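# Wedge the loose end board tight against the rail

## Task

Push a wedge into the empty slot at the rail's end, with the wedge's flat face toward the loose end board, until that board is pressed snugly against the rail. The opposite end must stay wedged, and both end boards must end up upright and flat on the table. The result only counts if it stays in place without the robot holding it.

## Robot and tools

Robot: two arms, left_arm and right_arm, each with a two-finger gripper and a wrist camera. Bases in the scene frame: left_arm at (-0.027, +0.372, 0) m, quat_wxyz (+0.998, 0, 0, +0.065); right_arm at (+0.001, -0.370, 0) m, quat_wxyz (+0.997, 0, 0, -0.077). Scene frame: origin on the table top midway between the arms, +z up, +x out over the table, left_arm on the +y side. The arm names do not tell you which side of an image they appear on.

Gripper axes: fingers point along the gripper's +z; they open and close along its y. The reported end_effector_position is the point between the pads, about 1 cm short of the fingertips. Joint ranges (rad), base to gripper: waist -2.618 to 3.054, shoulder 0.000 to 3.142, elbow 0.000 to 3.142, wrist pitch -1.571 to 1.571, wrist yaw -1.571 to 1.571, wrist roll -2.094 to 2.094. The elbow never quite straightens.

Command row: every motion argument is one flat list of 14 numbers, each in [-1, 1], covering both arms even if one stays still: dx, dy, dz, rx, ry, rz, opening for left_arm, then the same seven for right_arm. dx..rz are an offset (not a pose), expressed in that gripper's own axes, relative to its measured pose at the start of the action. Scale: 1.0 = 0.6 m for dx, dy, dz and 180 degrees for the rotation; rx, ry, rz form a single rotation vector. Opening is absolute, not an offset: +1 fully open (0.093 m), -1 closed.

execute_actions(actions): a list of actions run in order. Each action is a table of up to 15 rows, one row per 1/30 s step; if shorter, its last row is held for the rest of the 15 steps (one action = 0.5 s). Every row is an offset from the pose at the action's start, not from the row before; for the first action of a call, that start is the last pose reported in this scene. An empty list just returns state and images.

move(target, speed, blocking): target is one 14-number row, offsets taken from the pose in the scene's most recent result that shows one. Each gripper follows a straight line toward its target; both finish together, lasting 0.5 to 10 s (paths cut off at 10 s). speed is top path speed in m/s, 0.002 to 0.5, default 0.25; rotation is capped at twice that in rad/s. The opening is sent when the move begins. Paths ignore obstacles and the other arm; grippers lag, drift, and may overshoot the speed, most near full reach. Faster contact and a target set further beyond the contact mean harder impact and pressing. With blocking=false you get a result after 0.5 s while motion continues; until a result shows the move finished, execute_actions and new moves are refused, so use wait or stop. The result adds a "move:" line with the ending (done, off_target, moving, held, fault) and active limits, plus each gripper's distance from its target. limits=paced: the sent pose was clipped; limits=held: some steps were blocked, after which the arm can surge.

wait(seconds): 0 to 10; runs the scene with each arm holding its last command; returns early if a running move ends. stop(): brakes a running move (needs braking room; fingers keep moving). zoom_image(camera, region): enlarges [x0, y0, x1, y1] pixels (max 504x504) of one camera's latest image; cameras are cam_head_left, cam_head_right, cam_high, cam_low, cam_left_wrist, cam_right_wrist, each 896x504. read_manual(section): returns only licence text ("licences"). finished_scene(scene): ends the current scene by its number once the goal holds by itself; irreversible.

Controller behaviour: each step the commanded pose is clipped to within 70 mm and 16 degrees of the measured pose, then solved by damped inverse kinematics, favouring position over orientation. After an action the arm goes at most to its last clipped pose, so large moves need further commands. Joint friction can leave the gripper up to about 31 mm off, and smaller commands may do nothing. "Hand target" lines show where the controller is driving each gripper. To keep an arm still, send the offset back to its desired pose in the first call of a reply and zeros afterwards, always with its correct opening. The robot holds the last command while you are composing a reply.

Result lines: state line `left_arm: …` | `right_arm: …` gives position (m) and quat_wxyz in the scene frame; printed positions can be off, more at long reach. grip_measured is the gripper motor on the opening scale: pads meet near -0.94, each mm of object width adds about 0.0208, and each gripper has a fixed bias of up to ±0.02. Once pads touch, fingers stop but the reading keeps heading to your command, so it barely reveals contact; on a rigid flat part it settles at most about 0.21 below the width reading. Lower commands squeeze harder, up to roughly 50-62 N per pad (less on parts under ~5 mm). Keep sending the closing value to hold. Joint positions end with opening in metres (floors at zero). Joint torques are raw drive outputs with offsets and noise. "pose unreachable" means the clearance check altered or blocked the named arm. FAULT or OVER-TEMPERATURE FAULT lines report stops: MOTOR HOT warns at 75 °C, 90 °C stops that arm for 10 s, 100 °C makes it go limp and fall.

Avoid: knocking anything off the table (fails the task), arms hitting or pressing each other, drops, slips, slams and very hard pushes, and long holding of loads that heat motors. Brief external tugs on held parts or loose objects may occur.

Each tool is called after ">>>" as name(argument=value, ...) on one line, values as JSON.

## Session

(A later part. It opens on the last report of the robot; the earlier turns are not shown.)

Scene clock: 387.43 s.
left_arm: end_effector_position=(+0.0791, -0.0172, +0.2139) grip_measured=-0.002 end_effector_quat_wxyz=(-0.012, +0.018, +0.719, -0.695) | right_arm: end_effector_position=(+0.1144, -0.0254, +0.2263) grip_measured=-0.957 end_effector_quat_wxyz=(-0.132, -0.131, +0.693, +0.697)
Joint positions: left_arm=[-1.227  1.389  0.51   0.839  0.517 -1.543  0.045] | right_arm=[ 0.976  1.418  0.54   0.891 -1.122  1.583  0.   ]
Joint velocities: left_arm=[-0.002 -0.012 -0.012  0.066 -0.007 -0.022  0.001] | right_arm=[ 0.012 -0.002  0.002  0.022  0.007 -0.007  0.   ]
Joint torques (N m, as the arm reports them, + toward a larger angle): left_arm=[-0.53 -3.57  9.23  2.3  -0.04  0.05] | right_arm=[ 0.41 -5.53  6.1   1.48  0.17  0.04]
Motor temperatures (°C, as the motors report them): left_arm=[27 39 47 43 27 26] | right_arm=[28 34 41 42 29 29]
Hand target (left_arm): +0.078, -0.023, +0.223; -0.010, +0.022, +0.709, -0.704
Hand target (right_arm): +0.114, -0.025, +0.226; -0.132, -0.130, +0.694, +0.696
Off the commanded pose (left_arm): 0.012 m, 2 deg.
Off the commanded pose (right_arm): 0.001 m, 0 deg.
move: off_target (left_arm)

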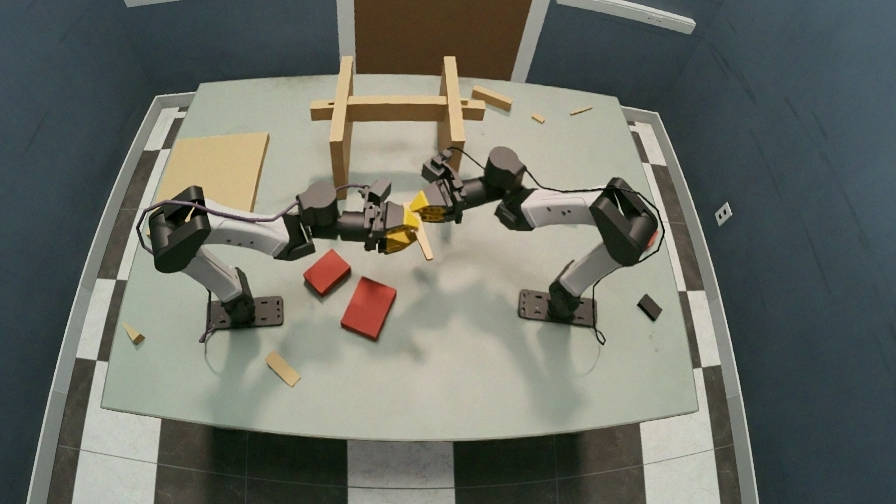

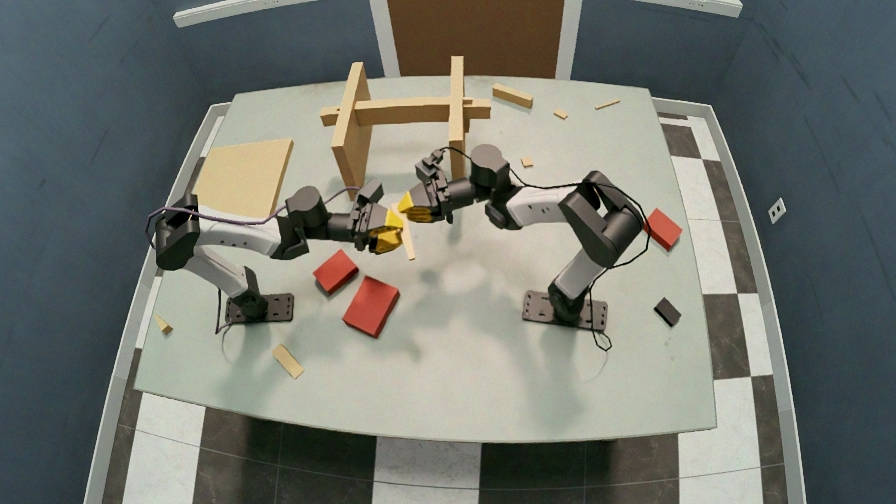

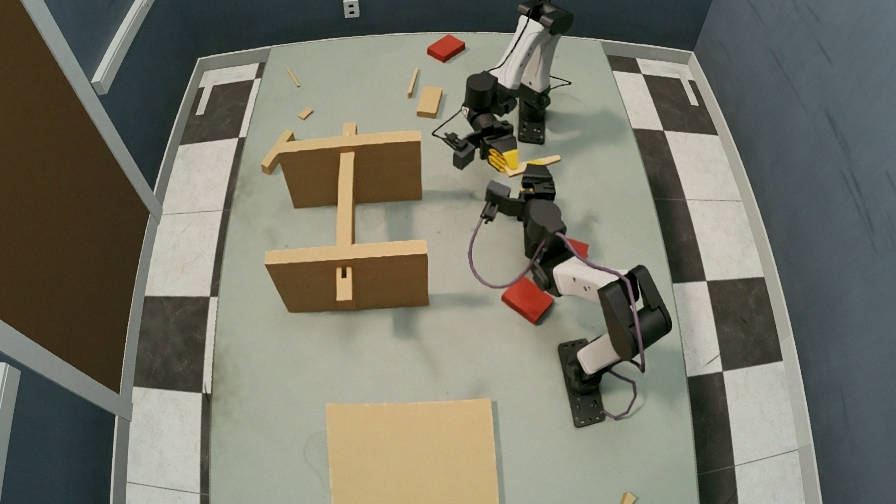

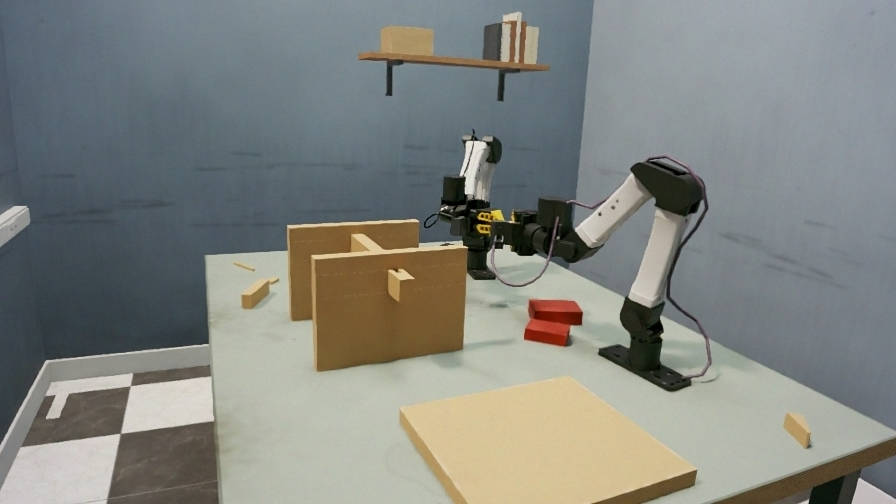

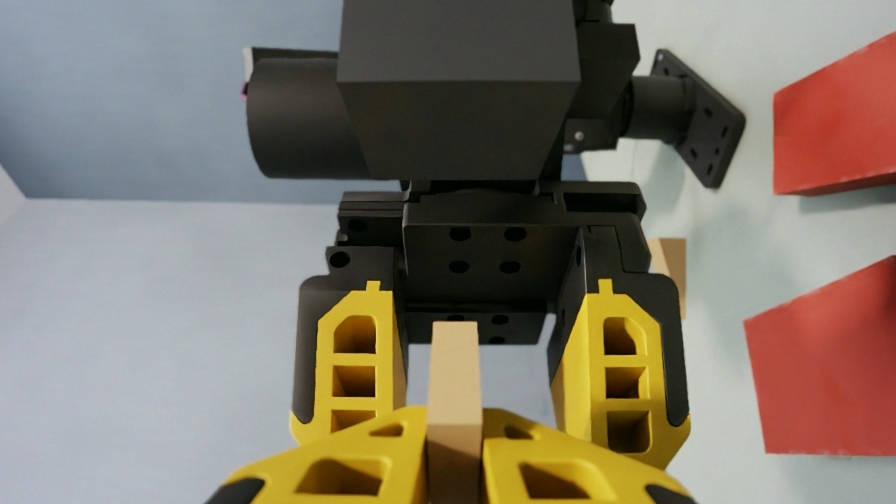

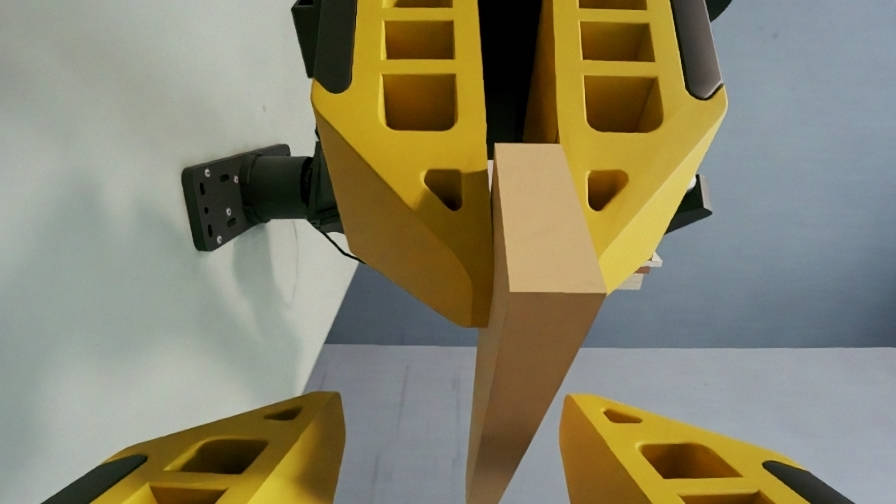

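>>> move(target=[0.0, -0.028, 0.012, 0.011, 0, 0, 0.0, 0, 0, 0, 0, 0, 0, -1], speed=0.05)

Scene clock: 398.63 s.
left_arm: end_effector_position=(+0.0816, -0.0197, +0.2214) grip_measured=-0.002 end_effector_quat_wxyz=(-0.010, +0.015, +0.714, -0.700) | right_arm: end_effector_position=(+0.1144, -0.0254, +0.2263) grip_measured=-0.957 end_effector_quat_wxyz=(-0.132, -0.131, +0.693, +0.697)
Joint positions: left_arm=[-1.227  1.389  0.528  0.838  0.509 -1.554  0.045] | right_arm=[ 0.976  1.418  0.54   0.891 -1.122  1.583  0.   ]
Joint velocities: left_arm=[ 0.007  0.002 -0.012  0.007 -0.022  0.007 -0.001] | right_arm=[-0.017 -0.017 -0.017  0.037  0.051  0.037  0.   ]
Joint torques (N m, as the arm reports them, + toward a larger angle): left_arm=[-0.77 -4.69  9.24  2.04 -0.02  0.05] | right_arm=[ 0.4  -5.52  6.11  1.53  0.16  0.08]
Motor temperatures (°C, as the motors report them): left_arm=[27 39 48 44 27 26] | right_arm=[28 34 41 42 29 29]
Hand target (left_arm): +0.079, -0.024, +0.230; -0.012, +0.018, +0.707, -0.707
Hand target (right_arm): +0.114, -0.025, +0.226; -0.132, -0.131, +0.693, +0.697
Off the commanded pose (left_arm): 0.011 m, 1 deg.
Off the commanded pose (right_arm): 0.000 m, 0 deg.
move: off_target (left_arm)

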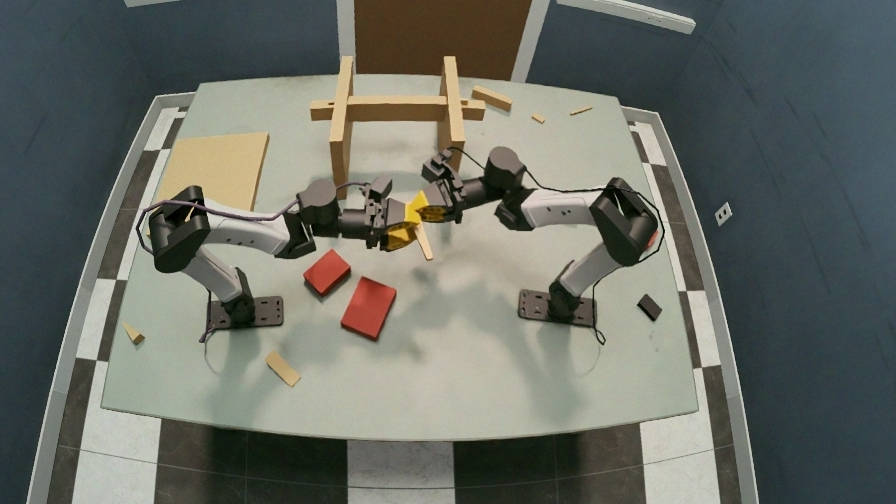

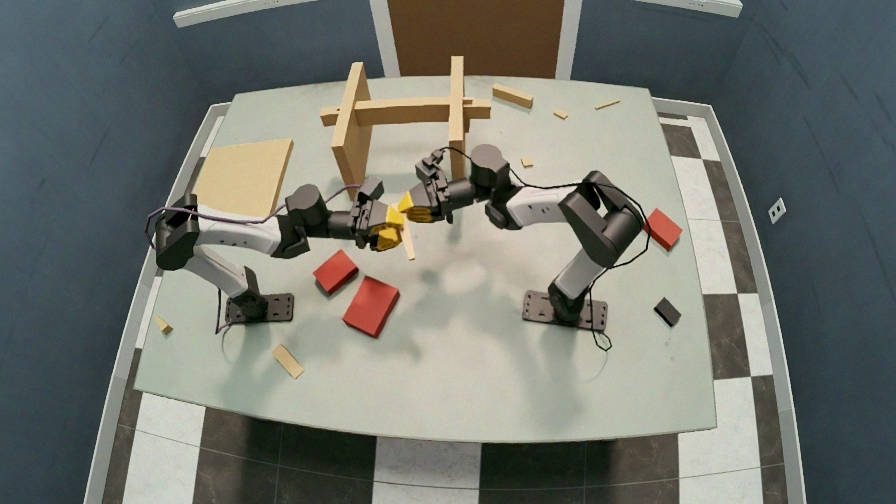

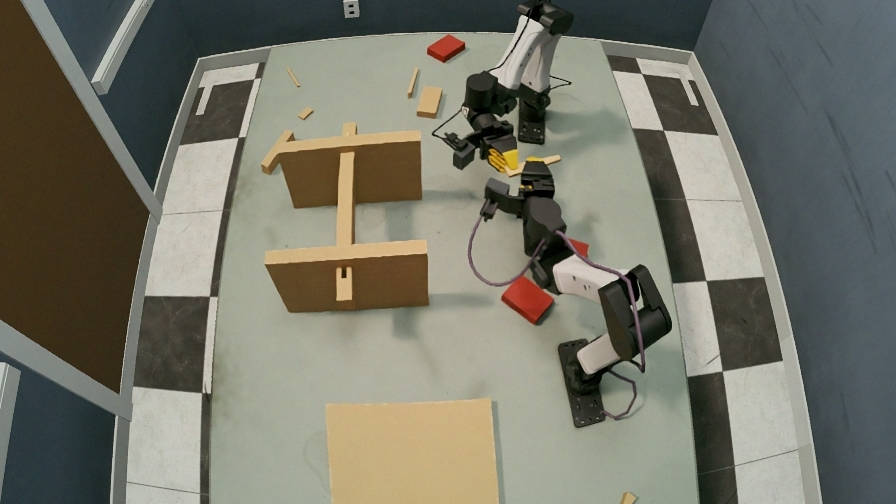

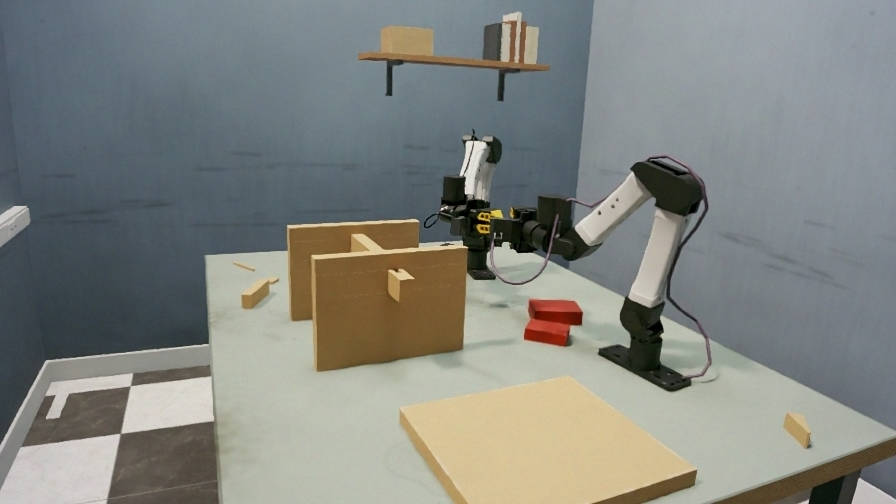

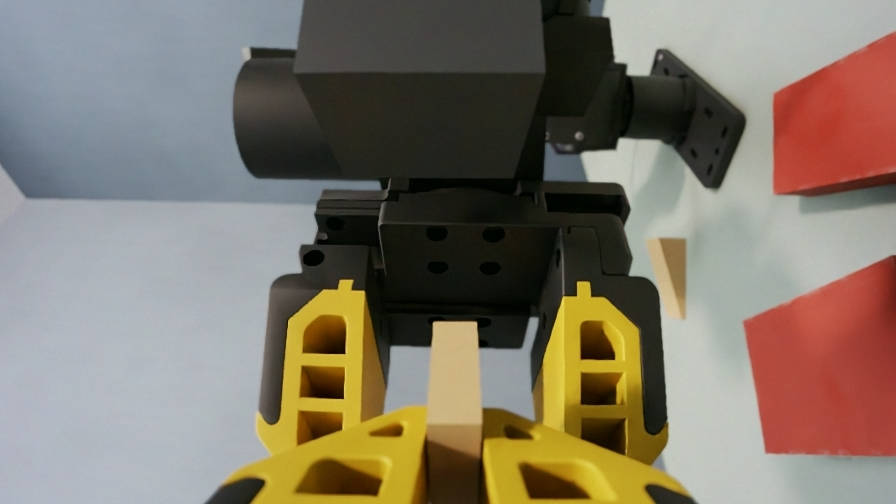

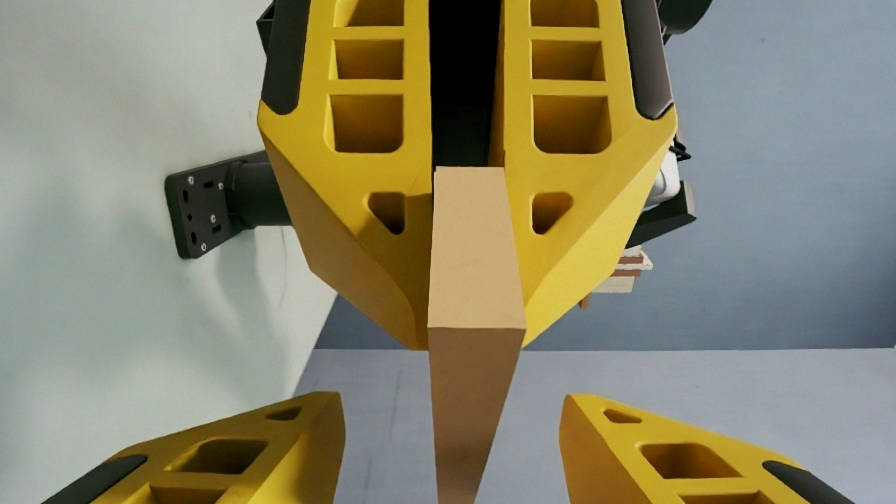

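>>> execute_actions(actions=[[[0,0,0,0,0,0,-1, 0,0,0,0,0,0,-1]],[[0,0,0,0,0,0,-1, 0,0,0,0,0,0,-1]],[[0,0,0,0,0,0,-1, 0,0,0,0,0,0,0.0]]])

>>> move(target=[0, 0, 0, 0, 0, 0, -1, -0.03, 0, -0.15, 0, 0, 0, 0.0], speed=0.15)

Scene clock: 406.57 s.
left_arm: end_effector_position=(+0.0816, -0.0197, +0.2217) grip_measured=-0.965 end_effector_quat_wxyz=(-0.010, +0.015, +0.714, -0.700) | right_arm: end_effector_position=(+0.1145, -0.0254, +0.2252) grip_measured=-0.001 end_effector_quat_wxyz=(-0.134, -0.128, +0.694, +0.695)
Joint positions: left_arm=[-1.227  1.389  0.528  0.839  0.509 -1.554  0.   ] | right_arm=[ 0.976  1.418  0.54   0.884 -1.121  1.584  0.045]
Joint velocities: left_arm=[-0.007 -0.012  0.002 -0.022 -0.037  0.051  0.   ] | right_arm=[ 0.002 -0.007 -0.007  0.022  0.022  0.037 -0.001]
Joint torques (N m, as the arm reports them, + toward a larger angle): left_arm=[ 0.17 -4.94  7.38  2.02 -0.02  0.14] | right_arm=[ 0.4  -5.52  6.09  1.54  0.16  0.08]
Motor temperatures (°C, as the motors report them): left_arm=[27 40 49 44 27 26] | right_arm=[28 34 41 42 29 29]
Hand target (left_arm): +0.082, -0.020, +0.222; -0.010, +0.015, +0.713, -0.701
Hand target (right_arm): +0.114, -0.025, +0.225; -0.134, -0.128, +0.694, +0.695
Off the commanded pose (left_arm): 0.000 m, 0 deg.
Off the commanded pose (right_arm): 0.000 m, 0 deg.

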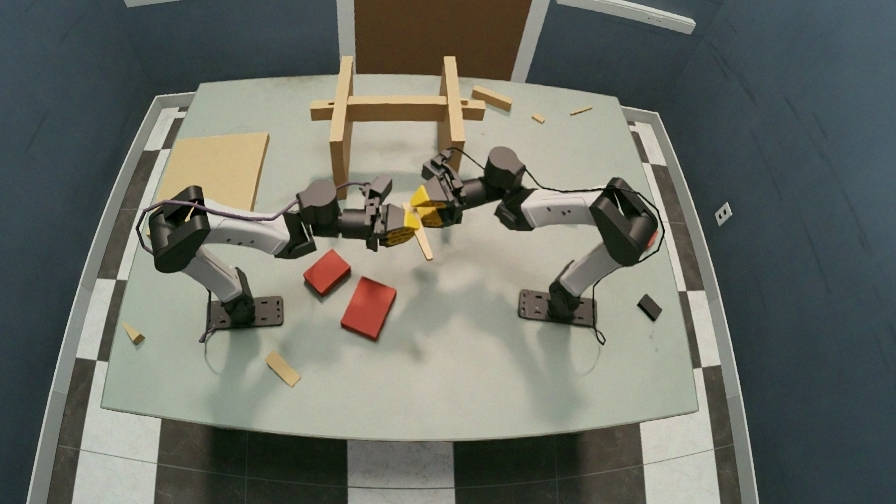

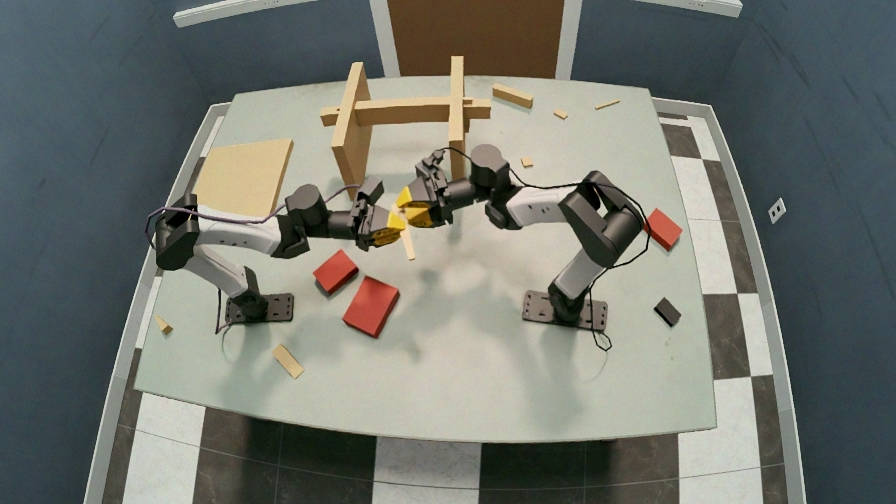

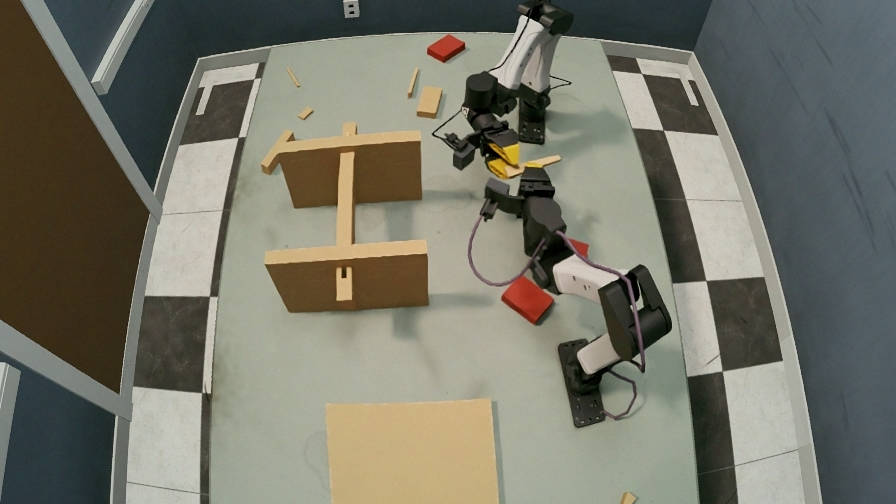

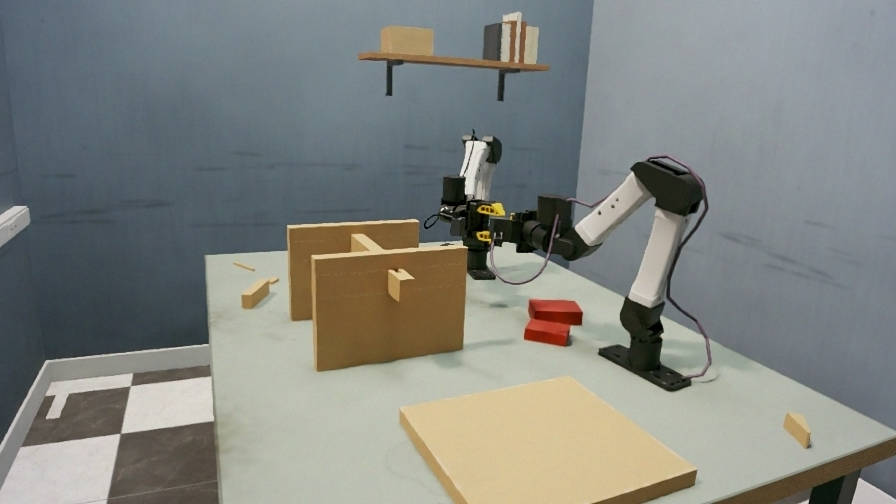

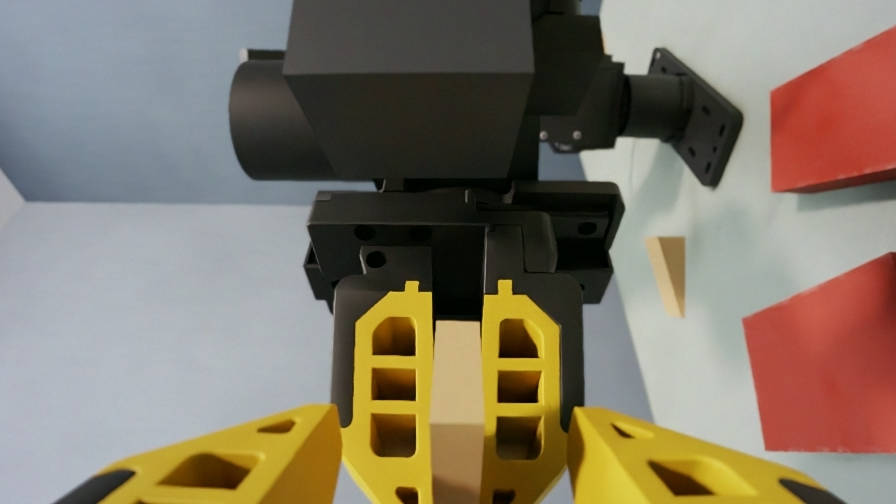

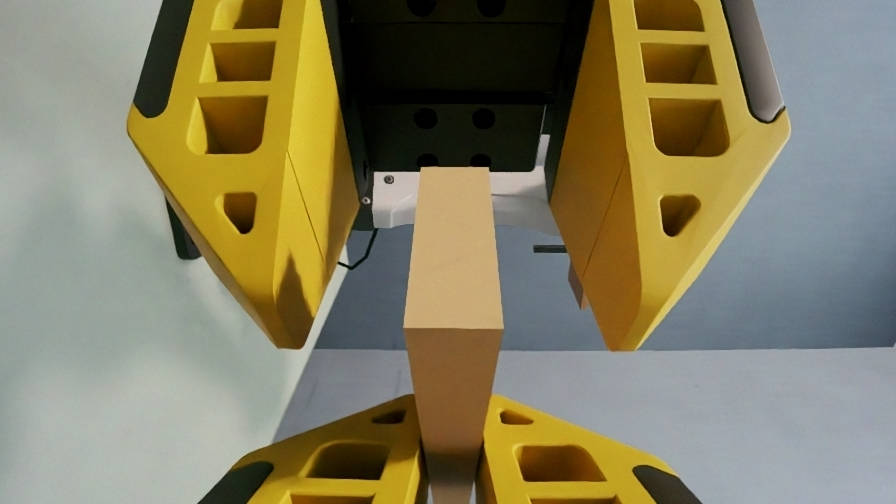

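Scene clock: 407.83 s.
left_arm: end_effector_position=(+0.0816, -0.0197, +0.2217) grip_measured=-0.965 end_effector_quat_wxyz=(-0.010, +0.015, +0.714, -0.700) | right_arm: end_effector_position=(+0.1660, -0.0974, +0.2262) grip_measured=-0.001 end_effector_quat_wxyz=(-0.138, -0.122, +0.695, +0.695)
Joint positions: left_arm=[-1.227  1.389  0.528  0.839  0.509 -1.554  0.   ] | right_arm=[ 0.628  1.409  0.527  0.915 -1.466  1.626  0.045]
Joint velocities: left_arm=[-0.002 -0.002 -0.007  0.007 -0.051  0.022  0.   ] | right_arm=[-0.012  0.002 -0.002  0.095 -0.007  0.007 -0.001]
Joint torques (N m, as the arm reports them, + toward a larger angle): left_arm=[ 0.16 -4.94  7.46  2.01  0.01  0.14] | right_arm=[-0.68 -6.18  4.2   1.54  0.07  0.15]
Motor temperatures (°C, as the motors report them): left_arm=[27 40 49 45 27 26] | right_arm=[28 34 41 42 29 29]
Hand target (left_arm): +0.082, -0.020, +0.222; -0.010, +0.015, +0.713, -0.700
Hand target (right_arm): +0.162, -0.102, +0.226; -0.135, -0.127, +0.694, +0.696
Off the commanded pose (left_arm): 0.000 m, 0 deg.
Off the commanded pose (right_arm): 0.006 m, 1 deg.
move: done

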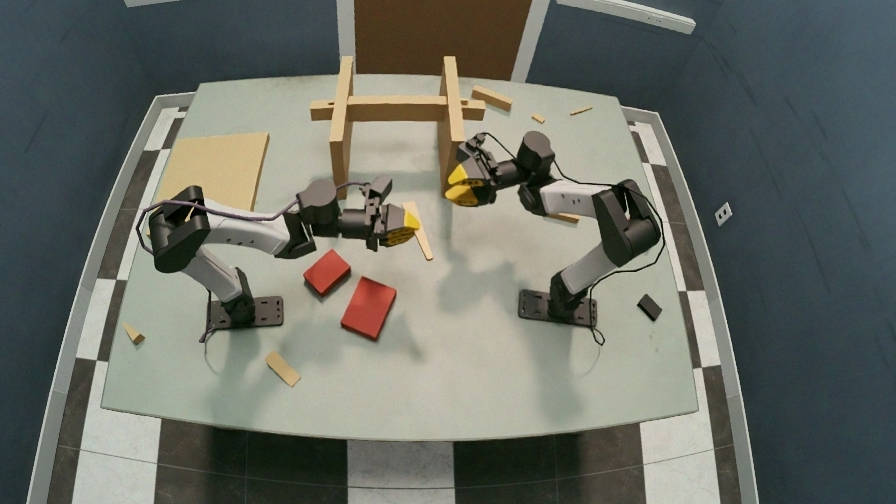

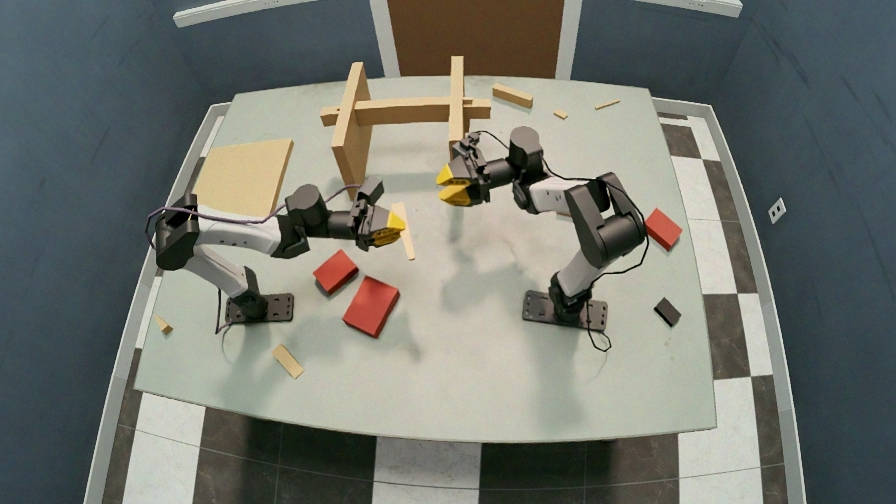

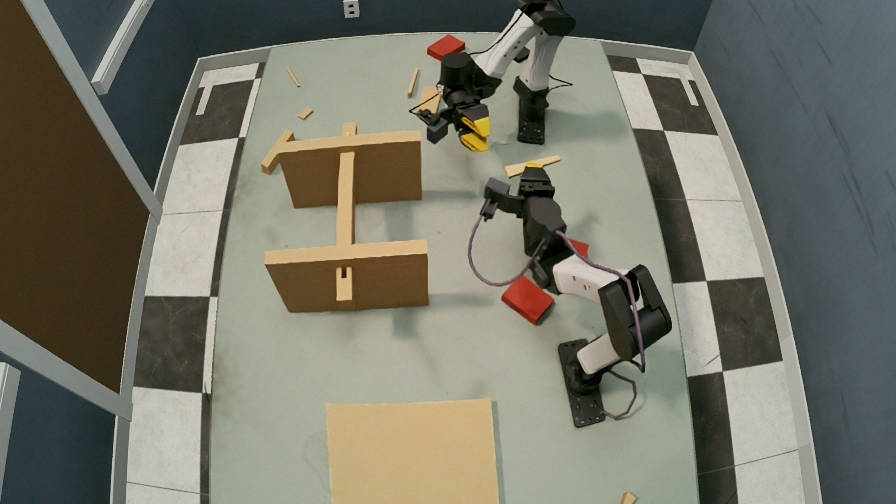

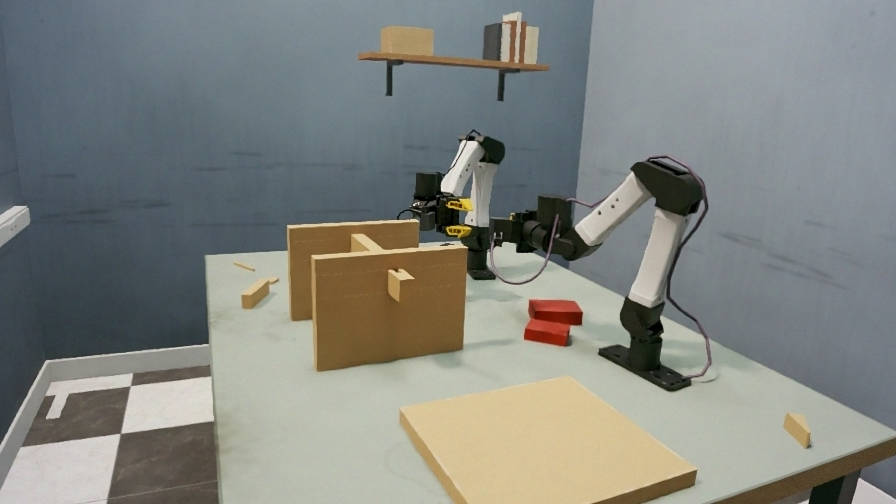

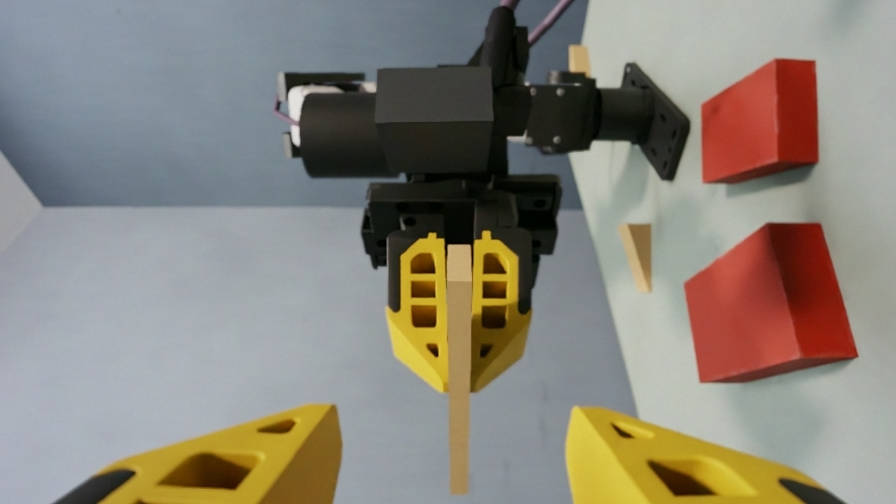

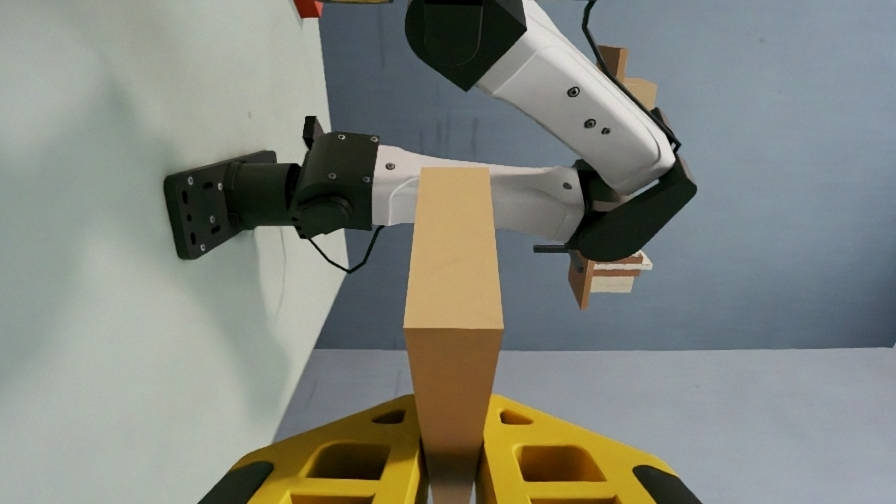

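>>> move(target=[-0.3350, -0.0958, -0.3803, -0.0850, 0.0531, 0.4910, -1, 0, 0, 0, 0, 0, 0, 0.0], speed=0.25)

Scene clock: 455.70 s.
left_arm: end_effector_position=(+0.2828, +0.1998, +0.2853) grip_measured=-0.967 end_effector_quat_wxyz=(+0.433, +0.544, +0.576, -0.430) | right_arm: end_effector_position=(+0.1657, -0.0975, +0.2267) grip_measured=-0.001 end_effector_quat_wxyz=(-0.138, -0.123, +0.695, +0.695)
Joint positions: left_arm=[-0.163  1.634  1.487 -1.187  1.304  1.301  0.   ] | right_arm=[ 0.628  1.409  0.527  0.921 -1.468  1.631  0.045]
Joint velocities: left_arm=[-0.022  0.002  0.007 -0.095 -0.095  0.081  0.   ] | right_arm=[-0.012 -0.007  0.007 -0.037  0.037  0.022 -0.001]
Joint torques (N m, as the arm reports them, + toward a larger angle): left_arm=[ 0.76 -5.88  8.89  0.58  0.5   0.22] | right_arm=[ 0.4  -5.17  5.85  1.3   0.2   0.04]
Motor temperatures (°C, as the motors report them): left_arm=[27 41 48 45 27 26] | right_arm=[28 35 40 43 29 29]
Hand target (left_arm): +0.287, +0.202, +0.288; +0.436, +0.545, +0.575, -0.426
Hand target (right_arm): +0.166, -0.097, +0.226; -0.138, -0.122, +0.695, +0.695
Off the commanded pose (left_arm): 0.007 m, 3 deg.
Off the commanded pose (right_arm): 0.001 m, 0 deg.
move: off_target (left_arm)

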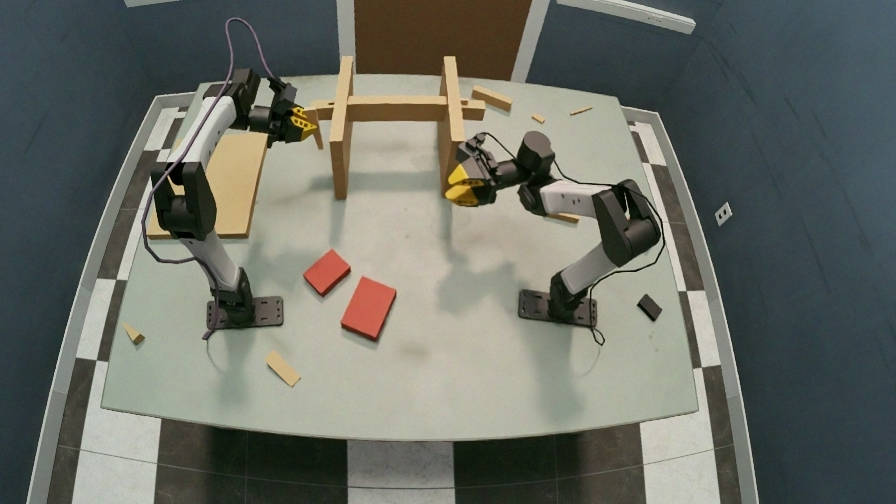

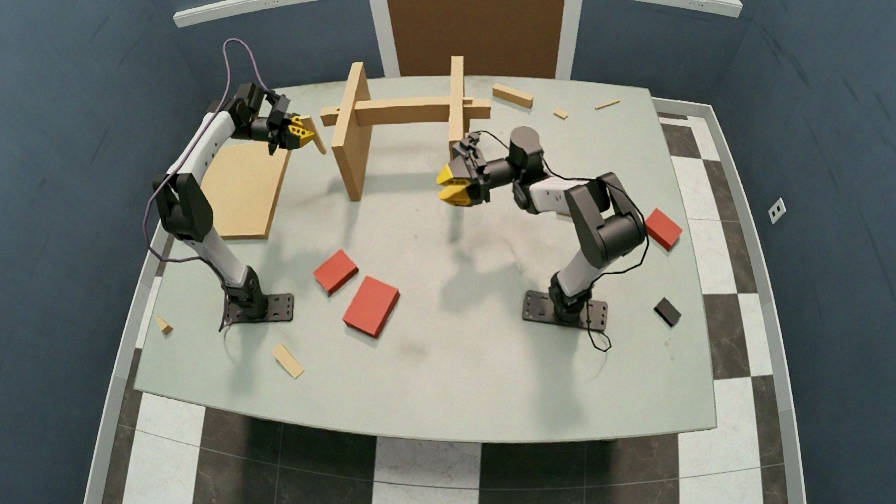

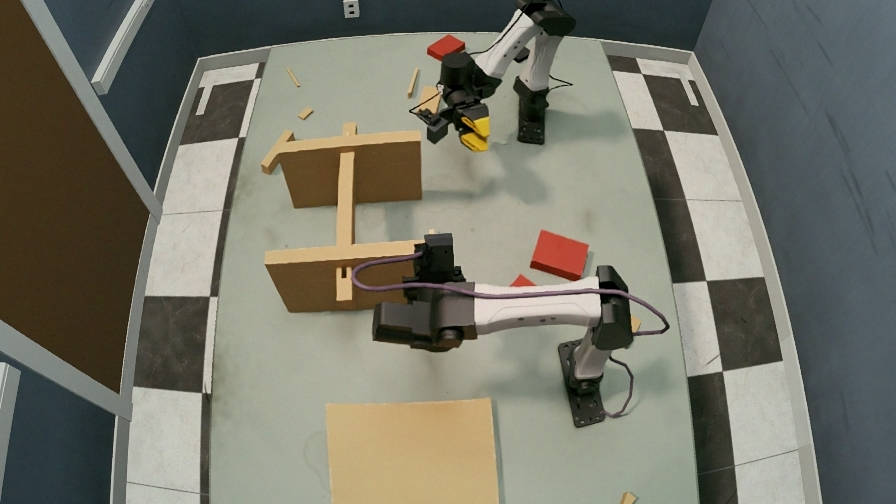

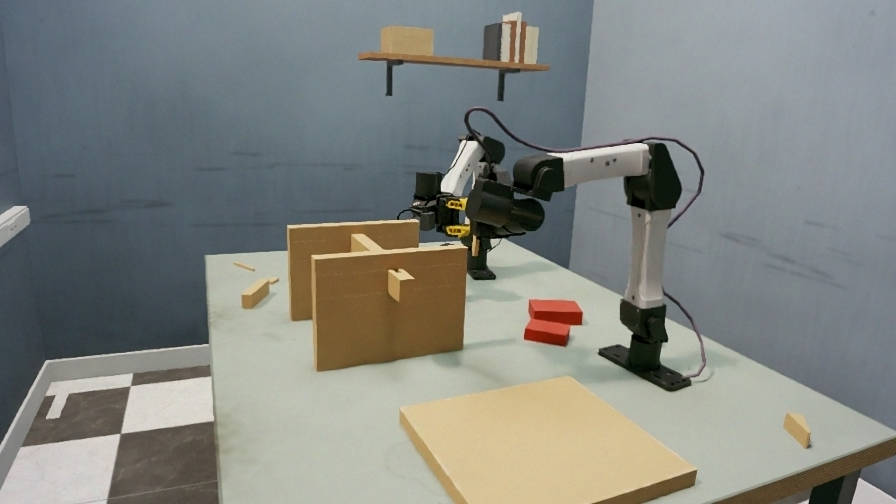

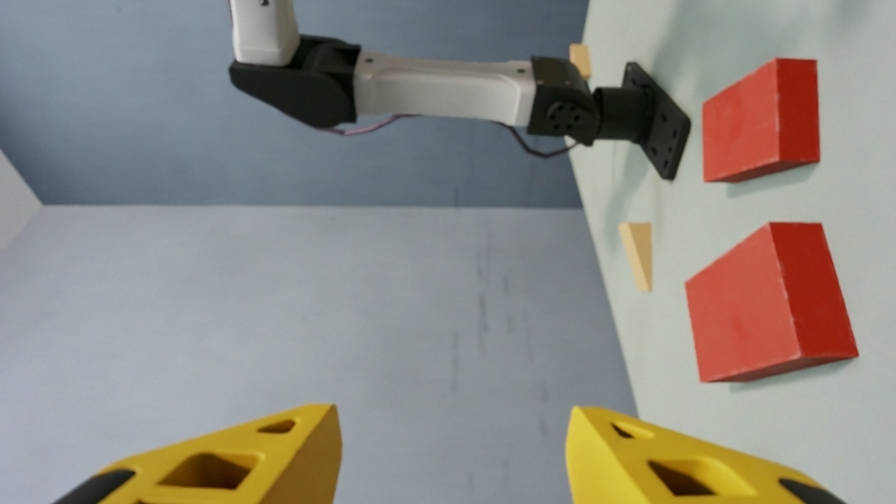

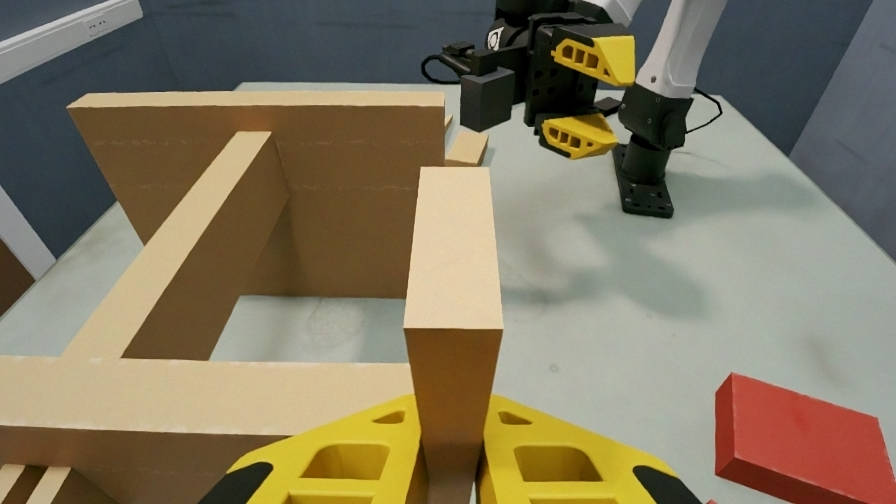

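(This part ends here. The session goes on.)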